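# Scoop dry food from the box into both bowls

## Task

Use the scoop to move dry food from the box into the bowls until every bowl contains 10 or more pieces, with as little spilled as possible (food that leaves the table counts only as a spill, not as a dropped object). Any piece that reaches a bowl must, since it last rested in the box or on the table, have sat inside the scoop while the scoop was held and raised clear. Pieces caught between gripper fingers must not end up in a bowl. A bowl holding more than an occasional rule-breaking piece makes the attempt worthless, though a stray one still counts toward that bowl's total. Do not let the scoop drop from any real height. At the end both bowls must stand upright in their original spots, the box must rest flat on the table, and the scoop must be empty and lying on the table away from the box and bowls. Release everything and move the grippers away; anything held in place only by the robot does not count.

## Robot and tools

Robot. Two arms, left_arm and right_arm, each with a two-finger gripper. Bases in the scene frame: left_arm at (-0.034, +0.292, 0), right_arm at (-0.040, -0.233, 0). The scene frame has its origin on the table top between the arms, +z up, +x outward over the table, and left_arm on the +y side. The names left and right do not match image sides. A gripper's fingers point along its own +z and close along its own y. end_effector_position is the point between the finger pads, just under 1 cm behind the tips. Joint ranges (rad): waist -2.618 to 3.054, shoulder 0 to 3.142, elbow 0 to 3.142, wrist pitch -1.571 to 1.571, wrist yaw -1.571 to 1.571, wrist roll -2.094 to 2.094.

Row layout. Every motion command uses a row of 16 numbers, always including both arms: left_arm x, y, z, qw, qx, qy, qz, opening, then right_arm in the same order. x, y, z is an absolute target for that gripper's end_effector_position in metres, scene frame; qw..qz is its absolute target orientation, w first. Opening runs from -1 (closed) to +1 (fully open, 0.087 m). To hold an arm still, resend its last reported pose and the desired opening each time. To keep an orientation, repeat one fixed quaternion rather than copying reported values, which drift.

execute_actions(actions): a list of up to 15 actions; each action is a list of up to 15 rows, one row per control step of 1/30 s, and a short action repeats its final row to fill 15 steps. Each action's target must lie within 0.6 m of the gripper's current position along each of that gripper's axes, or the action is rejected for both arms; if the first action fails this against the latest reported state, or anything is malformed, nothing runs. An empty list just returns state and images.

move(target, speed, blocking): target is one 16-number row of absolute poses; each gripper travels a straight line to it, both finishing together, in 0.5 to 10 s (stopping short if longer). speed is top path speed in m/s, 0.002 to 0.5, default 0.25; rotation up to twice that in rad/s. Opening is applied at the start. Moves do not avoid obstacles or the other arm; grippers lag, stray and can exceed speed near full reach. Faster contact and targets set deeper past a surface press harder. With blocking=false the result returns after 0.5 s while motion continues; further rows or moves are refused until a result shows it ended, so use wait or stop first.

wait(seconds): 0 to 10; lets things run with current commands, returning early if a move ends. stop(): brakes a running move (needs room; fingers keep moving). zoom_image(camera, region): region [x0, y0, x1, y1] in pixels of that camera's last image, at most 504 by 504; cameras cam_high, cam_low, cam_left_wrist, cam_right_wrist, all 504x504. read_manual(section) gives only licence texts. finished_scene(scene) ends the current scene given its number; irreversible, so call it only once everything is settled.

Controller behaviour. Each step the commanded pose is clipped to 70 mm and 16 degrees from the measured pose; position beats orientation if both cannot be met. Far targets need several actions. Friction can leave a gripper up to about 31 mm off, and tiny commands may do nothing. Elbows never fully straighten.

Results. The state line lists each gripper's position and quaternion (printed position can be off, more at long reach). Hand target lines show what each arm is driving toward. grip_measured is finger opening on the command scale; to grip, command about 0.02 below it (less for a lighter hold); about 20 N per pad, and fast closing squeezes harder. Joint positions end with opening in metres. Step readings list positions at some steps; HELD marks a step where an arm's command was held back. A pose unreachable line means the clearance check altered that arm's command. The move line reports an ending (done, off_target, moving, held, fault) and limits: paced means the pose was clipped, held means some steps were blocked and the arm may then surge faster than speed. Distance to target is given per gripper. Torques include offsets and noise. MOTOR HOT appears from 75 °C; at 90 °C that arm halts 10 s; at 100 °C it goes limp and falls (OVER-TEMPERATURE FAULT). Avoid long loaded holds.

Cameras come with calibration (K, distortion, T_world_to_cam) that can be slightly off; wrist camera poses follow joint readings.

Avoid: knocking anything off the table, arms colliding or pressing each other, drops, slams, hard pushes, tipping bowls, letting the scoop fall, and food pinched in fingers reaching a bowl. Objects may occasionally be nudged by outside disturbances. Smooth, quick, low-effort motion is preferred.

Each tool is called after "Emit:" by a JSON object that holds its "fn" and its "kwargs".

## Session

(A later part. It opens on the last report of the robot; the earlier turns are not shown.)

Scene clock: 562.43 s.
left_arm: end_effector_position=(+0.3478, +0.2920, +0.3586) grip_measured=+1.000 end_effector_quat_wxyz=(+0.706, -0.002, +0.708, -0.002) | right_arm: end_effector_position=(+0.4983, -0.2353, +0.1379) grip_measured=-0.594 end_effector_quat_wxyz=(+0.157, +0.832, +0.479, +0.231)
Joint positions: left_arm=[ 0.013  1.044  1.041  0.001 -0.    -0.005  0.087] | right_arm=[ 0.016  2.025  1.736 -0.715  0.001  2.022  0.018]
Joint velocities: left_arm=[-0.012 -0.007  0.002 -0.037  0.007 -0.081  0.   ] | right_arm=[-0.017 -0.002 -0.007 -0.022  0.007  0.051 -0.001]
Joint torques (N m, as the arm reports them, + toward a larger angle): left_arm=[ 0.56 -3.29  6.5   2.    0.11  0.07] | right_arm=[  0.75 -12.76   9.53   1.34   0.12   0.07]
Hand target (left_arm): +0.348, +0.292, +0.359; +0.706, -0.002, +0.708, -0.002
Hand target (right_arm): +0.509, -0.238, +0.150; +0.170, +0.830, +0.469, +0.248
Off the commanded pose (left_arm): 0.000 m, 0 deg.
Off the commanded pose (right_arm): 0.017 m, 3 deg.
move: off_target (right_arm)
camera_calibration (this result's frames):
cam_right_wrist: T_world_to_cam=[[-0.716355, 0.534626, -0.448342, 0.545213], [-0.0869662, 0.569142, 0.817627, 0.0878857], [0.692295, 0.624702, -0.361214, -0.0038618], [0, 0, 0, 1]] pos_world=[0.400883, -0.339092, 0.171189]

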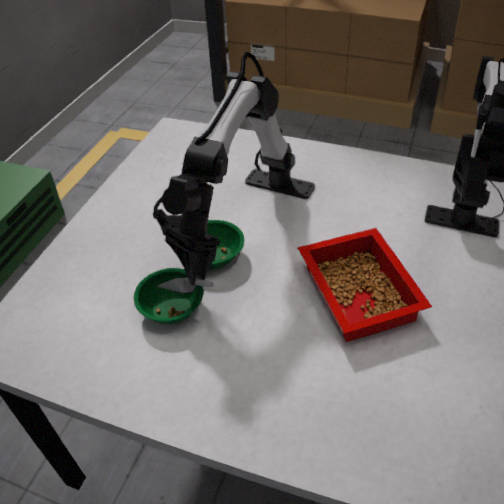

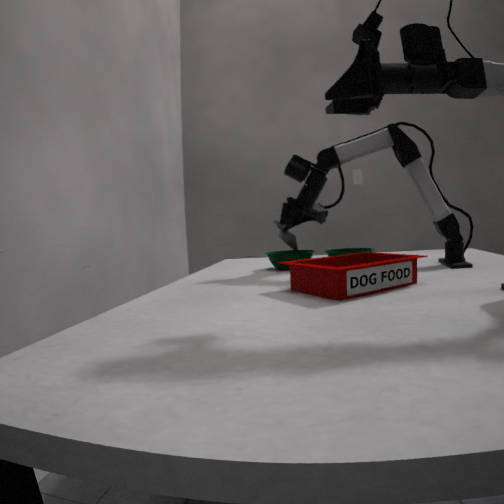

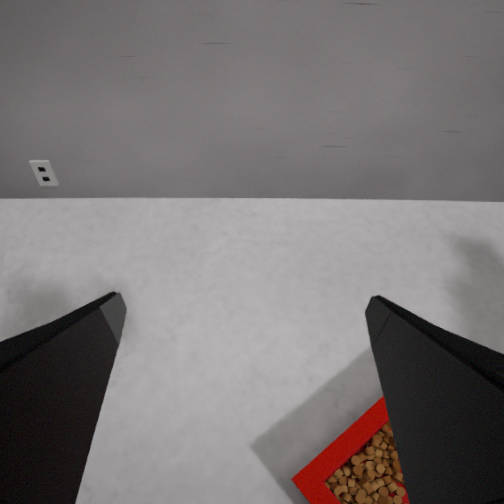

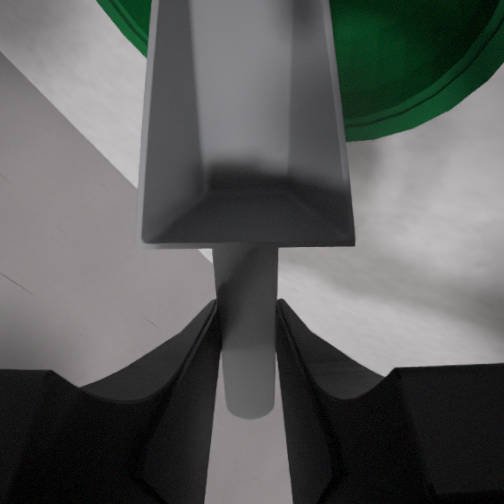

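Emit:
{"fn": "move", "kwargs": {"target": [0.3478,0.2920,0.3586,0.706,-0.002,0.708,-0.002,1, 0.44,-0.20,0.21,0.2386,0.6443,0.7031,0.1831,-0.7], "speed": 0.25}}

Emit:
{"fn": "move", "kwargs": {"target": [0.3478,0.2920,0.3586,0.706,-0.002,0.708,-0.002,1, 0.26,0.03,0.17,0.2717,-0.3040,0.9086,0.0909,-0.7], "speed": 0.3}}

Emit:
{"fn": "zoom_image", "kwargs": {"camera": "cam_high", "region": [270, 190, 450, 350]}}

Scene clock: 583.00 s.
left_arm: end_effector_position=(+0.3478, +0.2920, +0.3586) grip_measured=+1.000 end_effector_quat_wxyz=(+0.706, -0.002, +0.708, -0.002) | right_arm: end_effector_position=(+0.4358, -0.2035, +0.1887) grip_measured=-0.594 end_effector_quat_wxyz=(+0.215, +0.656, +0.703, +0.171)
Joint positions: left_arm=[ 0.013  1.044  1.041  0.001 -0.    -0.005  0.087] | right_arm=[ 0.078  1.867  1.777 -0.926  0.037  1.48   0.018]
Joint velocities: left_arm=[-0.007 -0.012 -0.002 -0.037 -0.037 -0.037  0.   ] | right_arm=[-0.007  0.007 -0.002 -0.037 -0.051 -0.007  0.001]
Joint torques (N m, as the arm reports them, + toward a larger angle): left_arm=[ 0.6  -3.22  6.57  1.94  0.14  0.09] | right_arm=[  1.37 -13.47   9.4    1.27   0.2   -0.11]
Hand target (left_arm): +0.348, +0.292, +0.359; +0.706, -0.002, +0.708, -0.002
Hand target (right_arm): +0.439, -0.201, +0.210; +0.239, +0.645, +0.703, +0.183
Off the commanded pose (left_arm): 0.000 m, 0 deg.
Off the commanded pose (right_arm): 0.022 m, 3 deg.
move: off_target (right_arm)
camera_calibration (this result's frames):
cam_right_wrist: T_world_to_cam=[[-0.864198, -0.0301184, -0.50225, 0.465867], [-0.384646, 0.683048, 0.620881, 0.212822], [0.324361, 0.729753, -0.601873, 0.265062], [0, 0, 0, 1]] pos_world=[0.398486, -0.324767, 0.261378]

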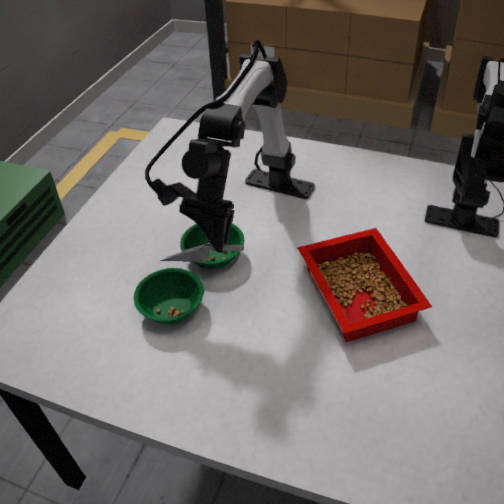

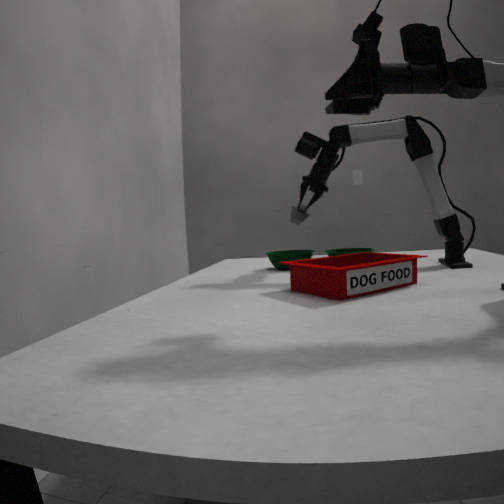

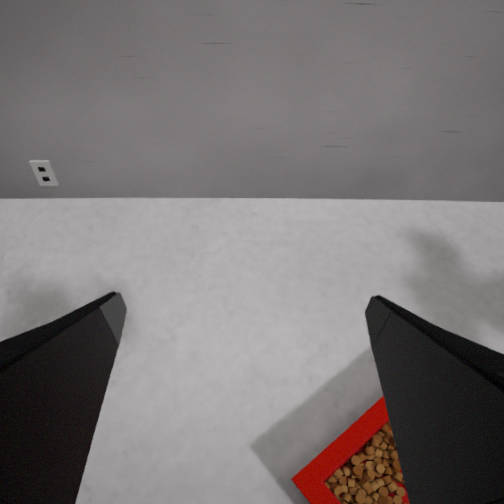

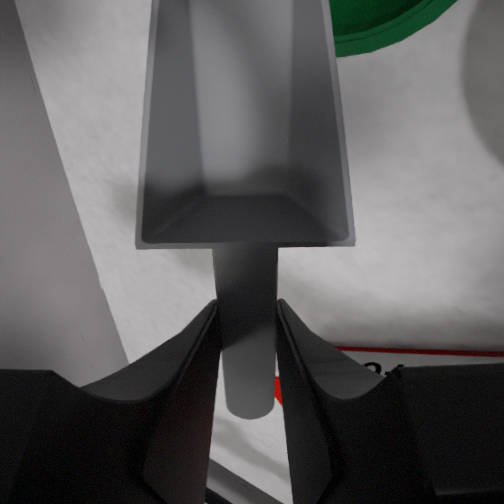

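Scene clock: 586.97 s.
left_arm: end_effector_position=(+0.3478, +0.2920, +0.3586) grip_measured=+1.000 end_effector_quat_wxyz=(+0.706, -0.002, +0.708, -0.002) | right_arm: end_effector_position=(+0.2484, +0.0202, +0.1627) grip_measured=-0.594 end_effector_quat_wxyz=(+0.260, -0.297, +0.914, +0.095)
Joint positions: left_arm=[ 0.013  1.044  1.041  0.001 -0.    -0.005  0.087] | right_arm=[ 0.815  1.627  1.463 -0.846  0.033  0.089  0.018]
Joint velocities: left_arm=[-0.022 -0.007  0.002 -0.066 -0.066 -0.037  0.   ] | right_arm=[-0.002  0.007 -0.007 -0.081 -0.007  0.051 -0.001]
Joint torques (N m, as the arm reports them, + toward a larger angle): left_arm=[ 0.68 -3.11  6.63  1.92  0.15  0.07] | right_arm=[ 1.28 -7.54 10.09  1.35  0.13 -0.04]
Hand target (left_arm): +0.348, +0.292, +0.359; +0.706, -0.002, +0.708, -0.002
Hand target (right_arm): +0.256, +0.027, +0.170; +0.273, -0.303, +0.908, +0.093
Off the commanded pose (left_arm): 0.000 m, 0 deg.
Off the commanded pose (right_arm): 0.017 m, 2 deg.
move: off_target (right_arm)
camera_calibration (this result's frames):
cam_right_wrist: T_world_to_cam=[[0.544976, -0.838152, -0.0223945, -0.114176], [-0.796386, -0.525804, 0.298831, 0.183235], [-0.262241, -0.145021, -0.954043, 0.367608], [0, 0, 0, 1]] pos_world=[0.304551, 0.0539593, 0.293401]

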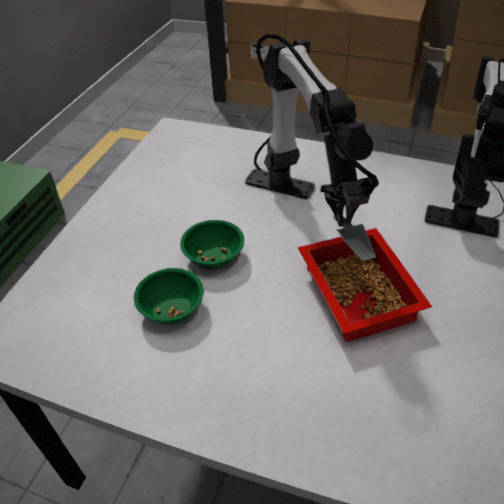

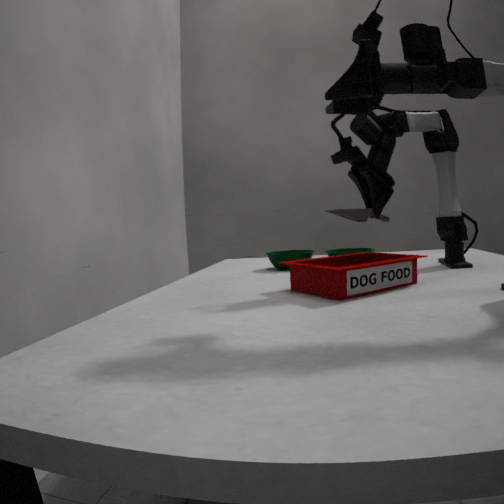

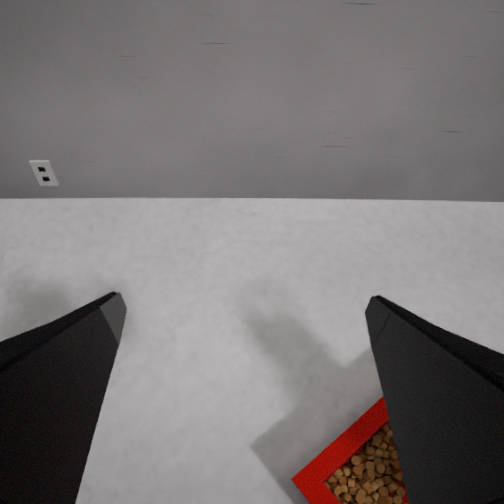

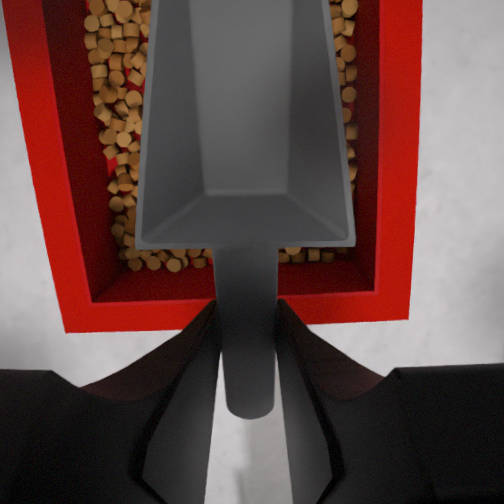

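Region (270, 190, 450, 350) of cam_high's 504x504 image, scaled by 2.800, with more detail than that image has.

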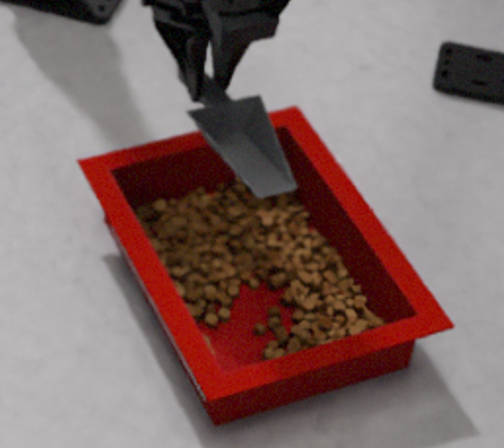

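Emit:
{"fn": "move", "kwargs": {"target": [0.3478,0.2920,0.3586,0.706,-0.002,0.708,-0.002,1, 0.283,-0.021,0.09,0.0243,-0.5371,0.8431,0.0155,-0.7], "speed": 0.15}}

Emit:
{"fn": "move", "kwargs": {"target": [0.3478,0.2920,0.3586,0.706,-0.002,0.708,-0.002,1, 0.287,-0.013,0.056,0.0243,-0.5371,0.8431,0.0155,-0.7], "speed": 0.05}}

Emit:
{"fn": "zoom_image", "kwargs": {"camera": "cam_high", "region": [270, 190, 450, 350]}}

Scene clock: 622.83 s.
left_arm: end_effector_position=(+0.3478, +0.2920, +0.3586) grip_measured=+1.000 end_effector_quat_wxyz=(+0.706, -0.002, +0.708, -0.002) | right_arm: end_effector_position=(+0.2758, -0.0182, +0.0839) grip_measured=-0.594 end_effector_quat_wxyz=(+0.016, -0.537, +0.843, +0.021)
Joint positions: left_arm=[ 0.013  1.044  1.041  0.001 -0.    -0.005  0.087] | right_arm=[ 0.721  2.117  1.862 -1.28  -0.039 -0.501  0.018]
Joint velocities: left_arm=[-0.007  0.017  0.002 -0.051 -0.022  0.007  0.   ] | right_arm=[-0.002 -0.002  0.002 -0.037 -0.022  0.007 -0.   ]
Joint torques (N m, as the arm reports them, + toward a larger angle): left_arm=[ 0.67 -3.1   6.45  1.98  0.15  0.05] | right_arm=[ -0.09 -12.97   8.62   0.4    0.05  -0.11]
Hand target (left_arm): +0.348, +0.292, +0.359; +0.706, -0.002, +0.708, -0.002
Hand target (right_arm): +0.284, -0.020, +0.090; +0.025, -0.538, +0.843, +0.016
Off the commanded pose (left_arm): 0.000 m, 0 deg.
Off the commanded pose (right_arm): 0.010 m, 1 deg.
move: done
camera_calibration (this result's frames):
cam_right_wrist: T_world_to_cam=[[0.883256, -0.468837, 0.00710629, -0.252178], [-0.326651, -0.604372, 0.726659, 0.0414671], [-0.33639, -0.644147, -0.686961, 0.282996], [0, 0, 0, 1]] pos_world=[0.33148, 0.0891223, 0.166067]

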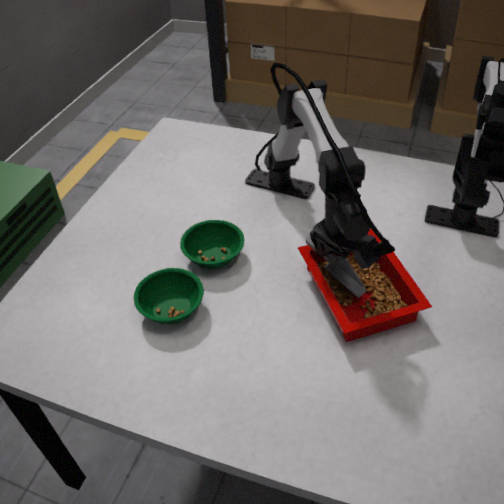

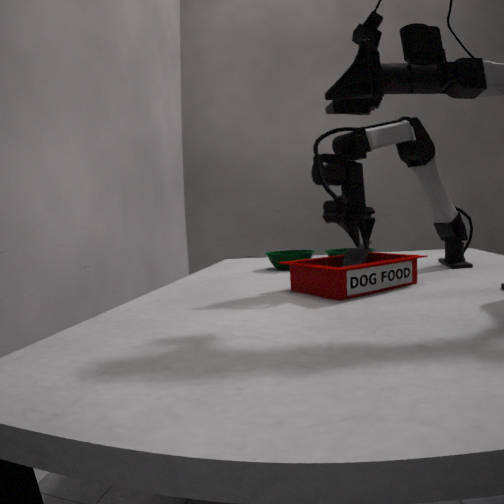

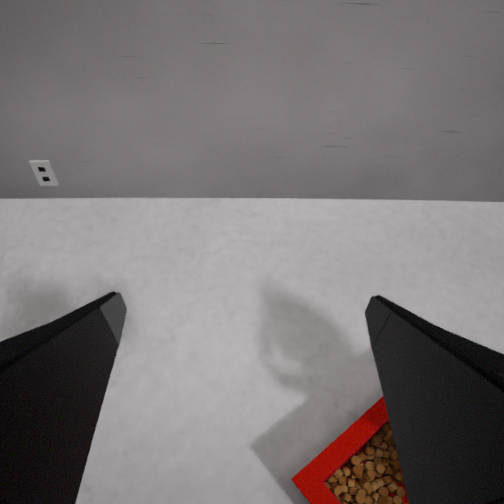

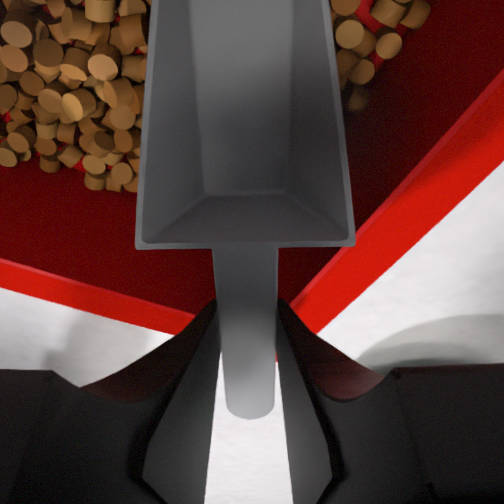

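Scene clock: 623.70 s.
left_arm: end_effector_position=(+0.3478, +0.2920, +0.3586) grip_measured=+1.000 end_effector_quat_wxyz=(+0.706, -0.002, +0.708, -0.002) | right_arm: end_effector_position=(+0.2843, -0.0125, +0.0635) grip_measured=-0.594 end_effector_quat_wxyz=(+0.022, -0.537, +0.843, +0.020)
Joint positions: left_arm=[ 0.013  1.044  1.041  0.001 -0.    -0.005  0.087] | right_arm=[ 0.721  2.154  1.839 -1.209 -0.038 -0.501  0.018]
Joint velocities: left_arm=[ 0.012  0.017 -0.007  0.022 -0.022 -0.022  0.   ] | right_arm=[-0.022 -0.007 -0.002  0.051 -0.037  0.022 -0.001]
Joint torques (N m, as the arm reports them, + toward a larger angle): left_arm=[ 0.76 -3.32  6.57  1.99  0.17  0.06] | right_arm=[  0.81 -13.26   4.56   0.72   0.06   0.01]
Hand target (left_arm): +0.348, +0.292, +0.359; +0.706, -0.002, +0.708, -0.002
Hand target (right_arm): +0.287, -0.013, +0.056; +0.024, -0.537, +0.843, +0.015
Off the commanded pose (left_arm): 0.000 m, 0 deg.
Off the commanded pose (right_arm): 0.008 m, 1 deg.
move: done
camera_calibration (this result's frames):
cam_right_wrist: T_world_to_cam=[[0.883111, -0.468961, 0.0138157, -0.25721], [-0.334195, -0.608117, 0.720074, 0.0650796], [-0.329285, -0.640522, -0.69376, 0.274039], [0, 0, 0, 1]] pos_world=[0.339131, 0.0944823, 0.146808]

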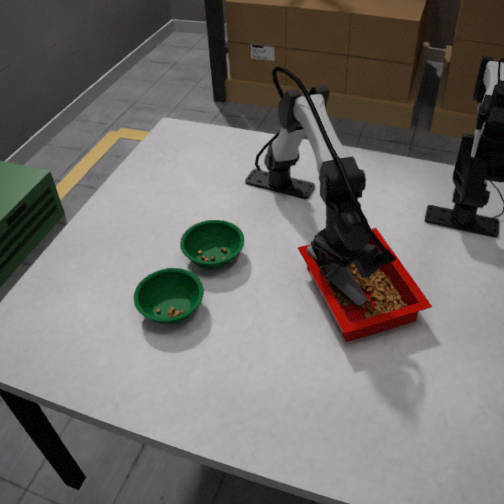

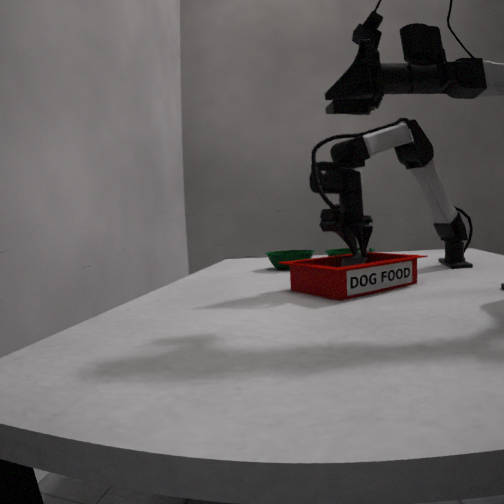

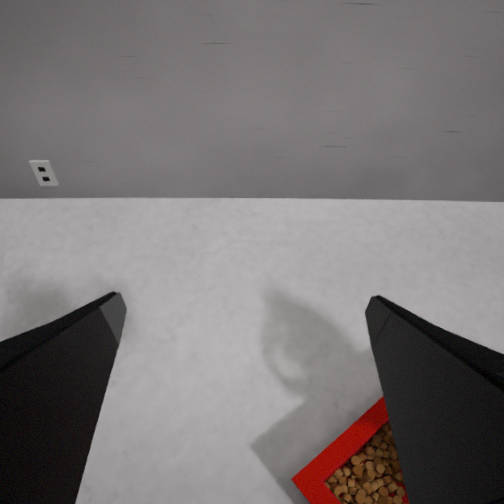

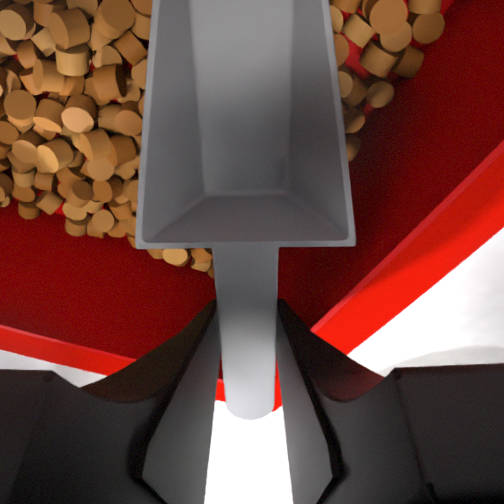

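Region (270, 190, 450, 350) of cam_high's 504x504 image, scaled by 2.800, with more detail than that image has.

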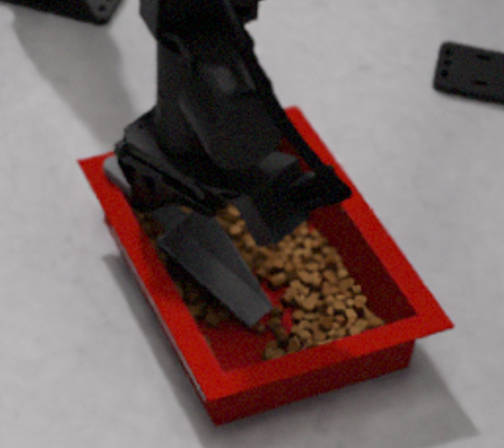

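Emit:
{"fn": "move", "kwargs": {"target": [0.3478,0.2920,0.3586,0.706,-0.002,0.708,-0.002,1, 0.322,0.062,0.058,0.0243,-0.5371,0.8431,0.0155,-0.7], "speed": 0.05}}

Emit:
{"fn": "move", "kwargs": {"target": [0.3478,0.2920,0.3586,0.706,-0.002,0.708,-0.002,1, 0.316,0.054,0.055,0.2416,-0.5148,0.8081,0.1539,-0.7], "speed": 0.1}}

Emit:
{"fn": "move", "kwargs": {"target": [0.3478,0.2920,0.3586,0.706,-0.002,0.708,-0.002,1, 0.308,0.040,0.13,0.3111,-0.4994,0.7839,0.1982,-0.7], "speed": 0.1}}

Scene clock: 633.80 s.
left_arm: end_effector_position=(+0.3478, +0.2920, +0.3586) grip_measured=+1.000 end_effector_quat_wxyz=(+0.706, -0.002, +0.708, -0.002) | right_arm: end_effector_position=(+0.3194, +0.0581, +0.0592) grip_measured=-0.594 end_effector_quat_wxyz=(+0.019, -0.540, +0.841, +0.020)
Joint positions: left_arm=[ 0.013  1.044  1.041  0.001 -0.    -0.005  0.087] | right_arm=[ 0.795  2.581  2.567 -1.515 -0.035 -0.436  0.018]
Joint velocities: left_arm=[ 0.007 -0.017 -0.007  0.037  0.007  0.037  0.   ] | right_arm=[ 0.002  0.046  0.095 -0.139 -0.007  0.022 -0.001]
Joint torques (N m, as the arm reports them, + toward a larger angle): left_arm=[ 0.84 -3.32  6.68  1.95  0.17  0.07] | right_arm=[  1.34 -15.29   8.15   0.49   0.05   0.15]
Hand target (left_arm): +0.348, +0.292, +0.359; +0.706, -0.002, +0.708, -0.002
Hand target (right_arm): +0.321, +0.063, +0.058; +0.026, -0.537, +0.843, +0.016
Off the commanded pose (left_arm): 0.000 m, 0 deg.
Off the commanded pose (right_arm): 0.005 m, 1 deg.
move: done
camera_calibration (this result's frames):
cam_right_wrist: T_world_to_cam=[[0.887414, -0.460832, 0.0114333, -0.256722], [-0.325213, -0.608292, 0.724028, 0.119722], [-0.326701, -0.646231, -0.689675, 0.327004], [0, 0, 0, 1]] pos_world=[0.373586, 0.165841, 0.14178]

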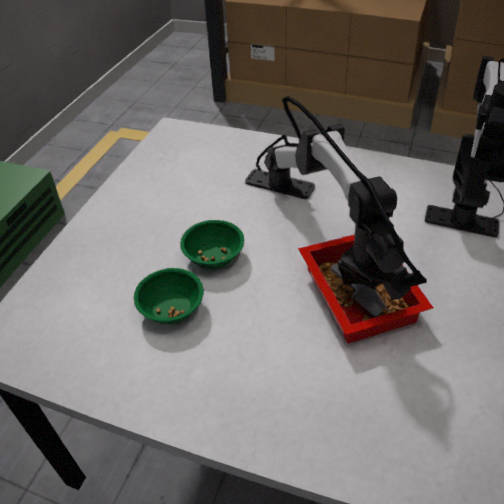

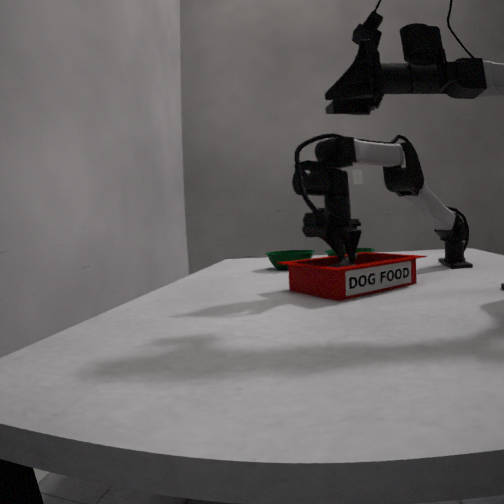

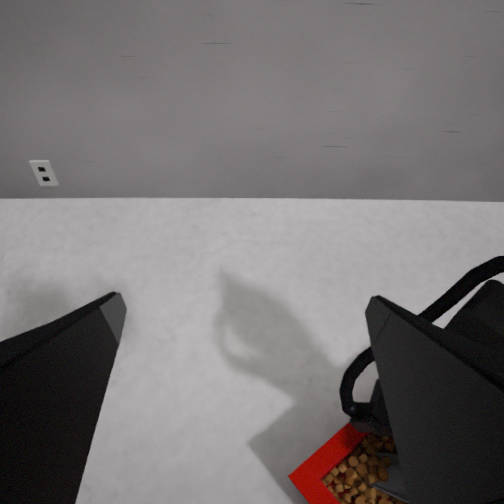

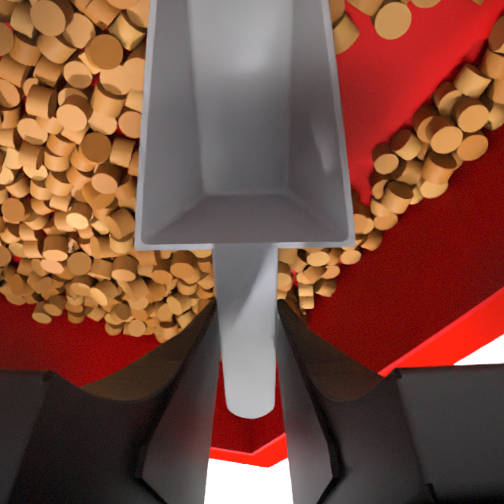

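Scene clock: 637.00 s.
left_arm: end_effector_position=(+0.3478, +0.2920, +0.3586) grip_measured=+1.000 end_effector_quat_wxyz=(+0.706, -0.002, +0.708, -0.002) | right_arm: end_effector_position=(+0.3118, +0.0534, +0.0467) grip_measured=-0.594 end_effector_quat_wxyz=(+0.224, -0.517, +0.813, +0.146)
Joint positions: left_arm=[ 0.013  1.044  1.041  0.001 -0.    -0.005  0.087] | right_arm=[ 0.712  1.995  1.474 -0.568 -0.259 -0.446  0.018]
Joint velocities: left_arm=[-0.017  0.012 -0.002  0.007  0.007  0.022  0.   ] | right_arm=[-0.017  0.017  0.017 -0.051 -0.022 -0.095 -0.   ]
Joint torques (N m, as the arm reports them, + toward a larger angle): left_arm=[ 0.71 -3.06  6.38  1.98  0.14  0.04] | right_arm=[ -0.01 -15.52   5.27   1.36  -0.39  -0.01]
Hand target (left_arm): +0.348, +0.292, +0.359; +0.706, -0.002, +0.708, -0.002
Hand target (right_arm): +0.315, +0.053, +0.055; +0.242, -0.515, +0.808, +0.152
Off the commanded pose (left_arm): 0.000 m, 0 deg.
Off the commanded pose (right_arm): 0.009 m, 2 deg.
move: done
camera_calibration (this result's frames):
cam_right_wrist: T_world_to_cam=[[0.880573, -0.473859, -0.00698043, -0.248288], [-0.447636, -0.836499, 0.316056, 0.192807], [-0.155605, -0.275186, -0.948715, 0.251874], [0, 0, 0, 1]] pos_world=[0.344136, 0.112941, 0.176285]

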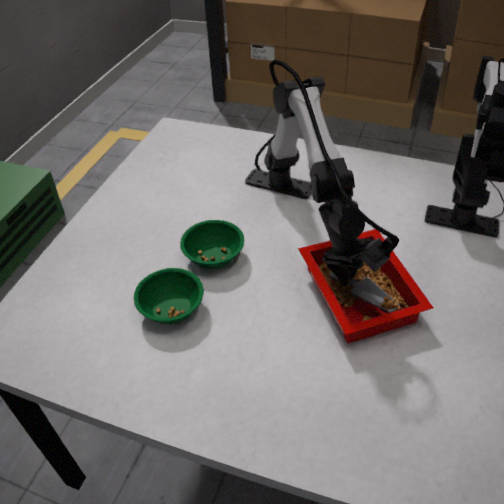

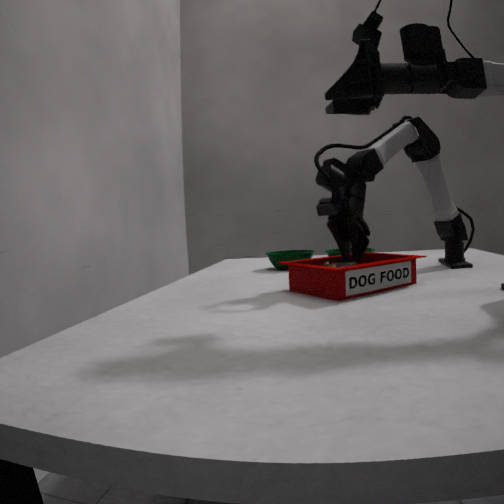

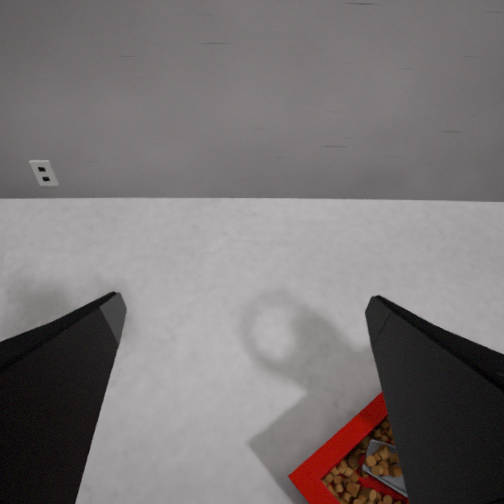

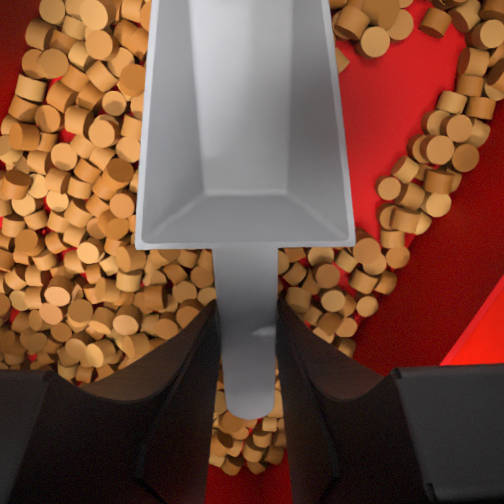

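Scene clock: 638.43 s.
left_arm: end_effector_position=(+0.3478, +0.2920, +0.3586) grip_measured=+1.000 end_effector_quat_wxyz=(+0.706, -0.002, +0.708, -0.002) | right_arm: end_effector_position=(+0.3082, +0.0418, +0.1255) grip_measured=-0.594 end_effector_quat_wxyz=(+0.301, -0.502, +0.788, +0.191)
Joint positions: left_arm=[ 0.013  1.044  1.041  0.001 -0.    -0.005  0.087] | right_arm=[ 0.653  1.776  1.421 -0.571 -0.367 -0.446  0.018]
Joint velocities: left_arm=[ 0.002  0.002 -0.007 -0.022 -0.022 -0.022  0.   ] | right_arm=[-0.002 -0.002 -0.007  0.022 -0.037  0.081  0.001]
Joint torques (N m, as the arm reports them, + toward a larger angle): left_arm=[ 0.56 -3.02  6.46  2.03  0.21  0.05] | right_arm=[ -0.06 -12.97   5.47   1.58  -0.41   0.03]
Hand target (left_arm): +0.348, +0.292, +0.359; +0.706, -0.002, +0.708, -0.002
Hand target (right_arm): +0.308, +0.040, +0.130; +0.311, -0.500, +0.784, +0.197
Off the commanded pose (left_arm): 0.000 m, 0 deg.
Off the commanded pose (right_arm): 0.005 m, 2 deg.
move: done
camera_calibration (this result's frames):
cam_right_wrist: T_world_to_cam=[[0.88106, -0.472855, -0.0119424, -0.249616], [-0.467228, -0.873955, 0.133794, 0.187098], [-0.0737023, -0.112301, -0.990937, 0.296117], [0, 0, 0, 1]] pos_world=[0.329169, 0.0787376, 0.26542]

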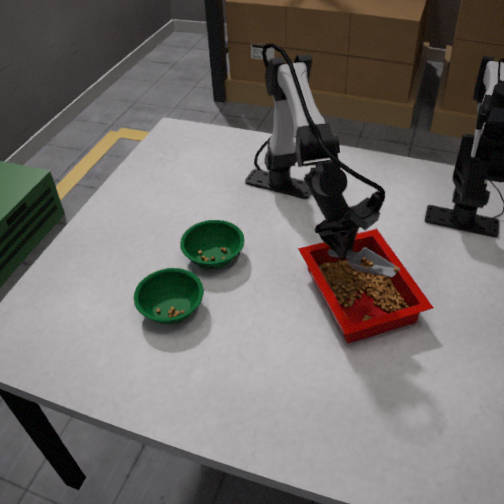

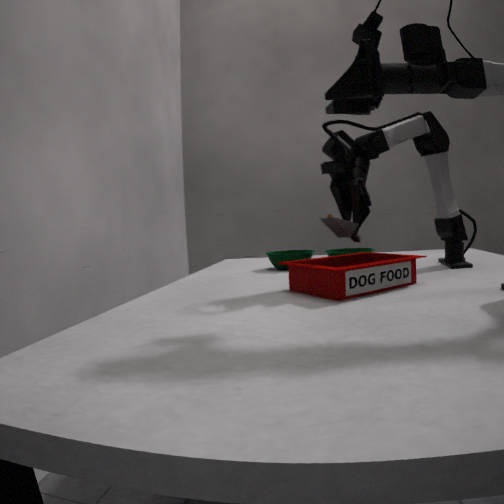

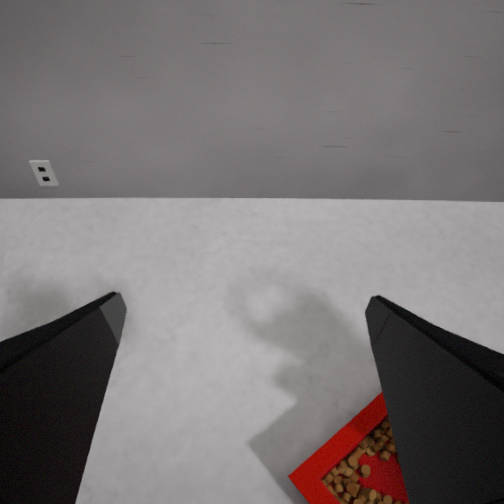

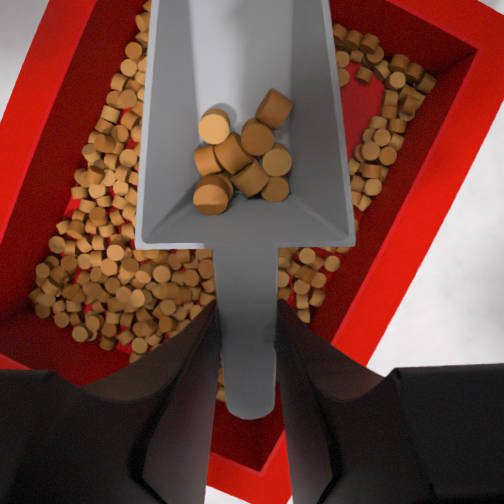

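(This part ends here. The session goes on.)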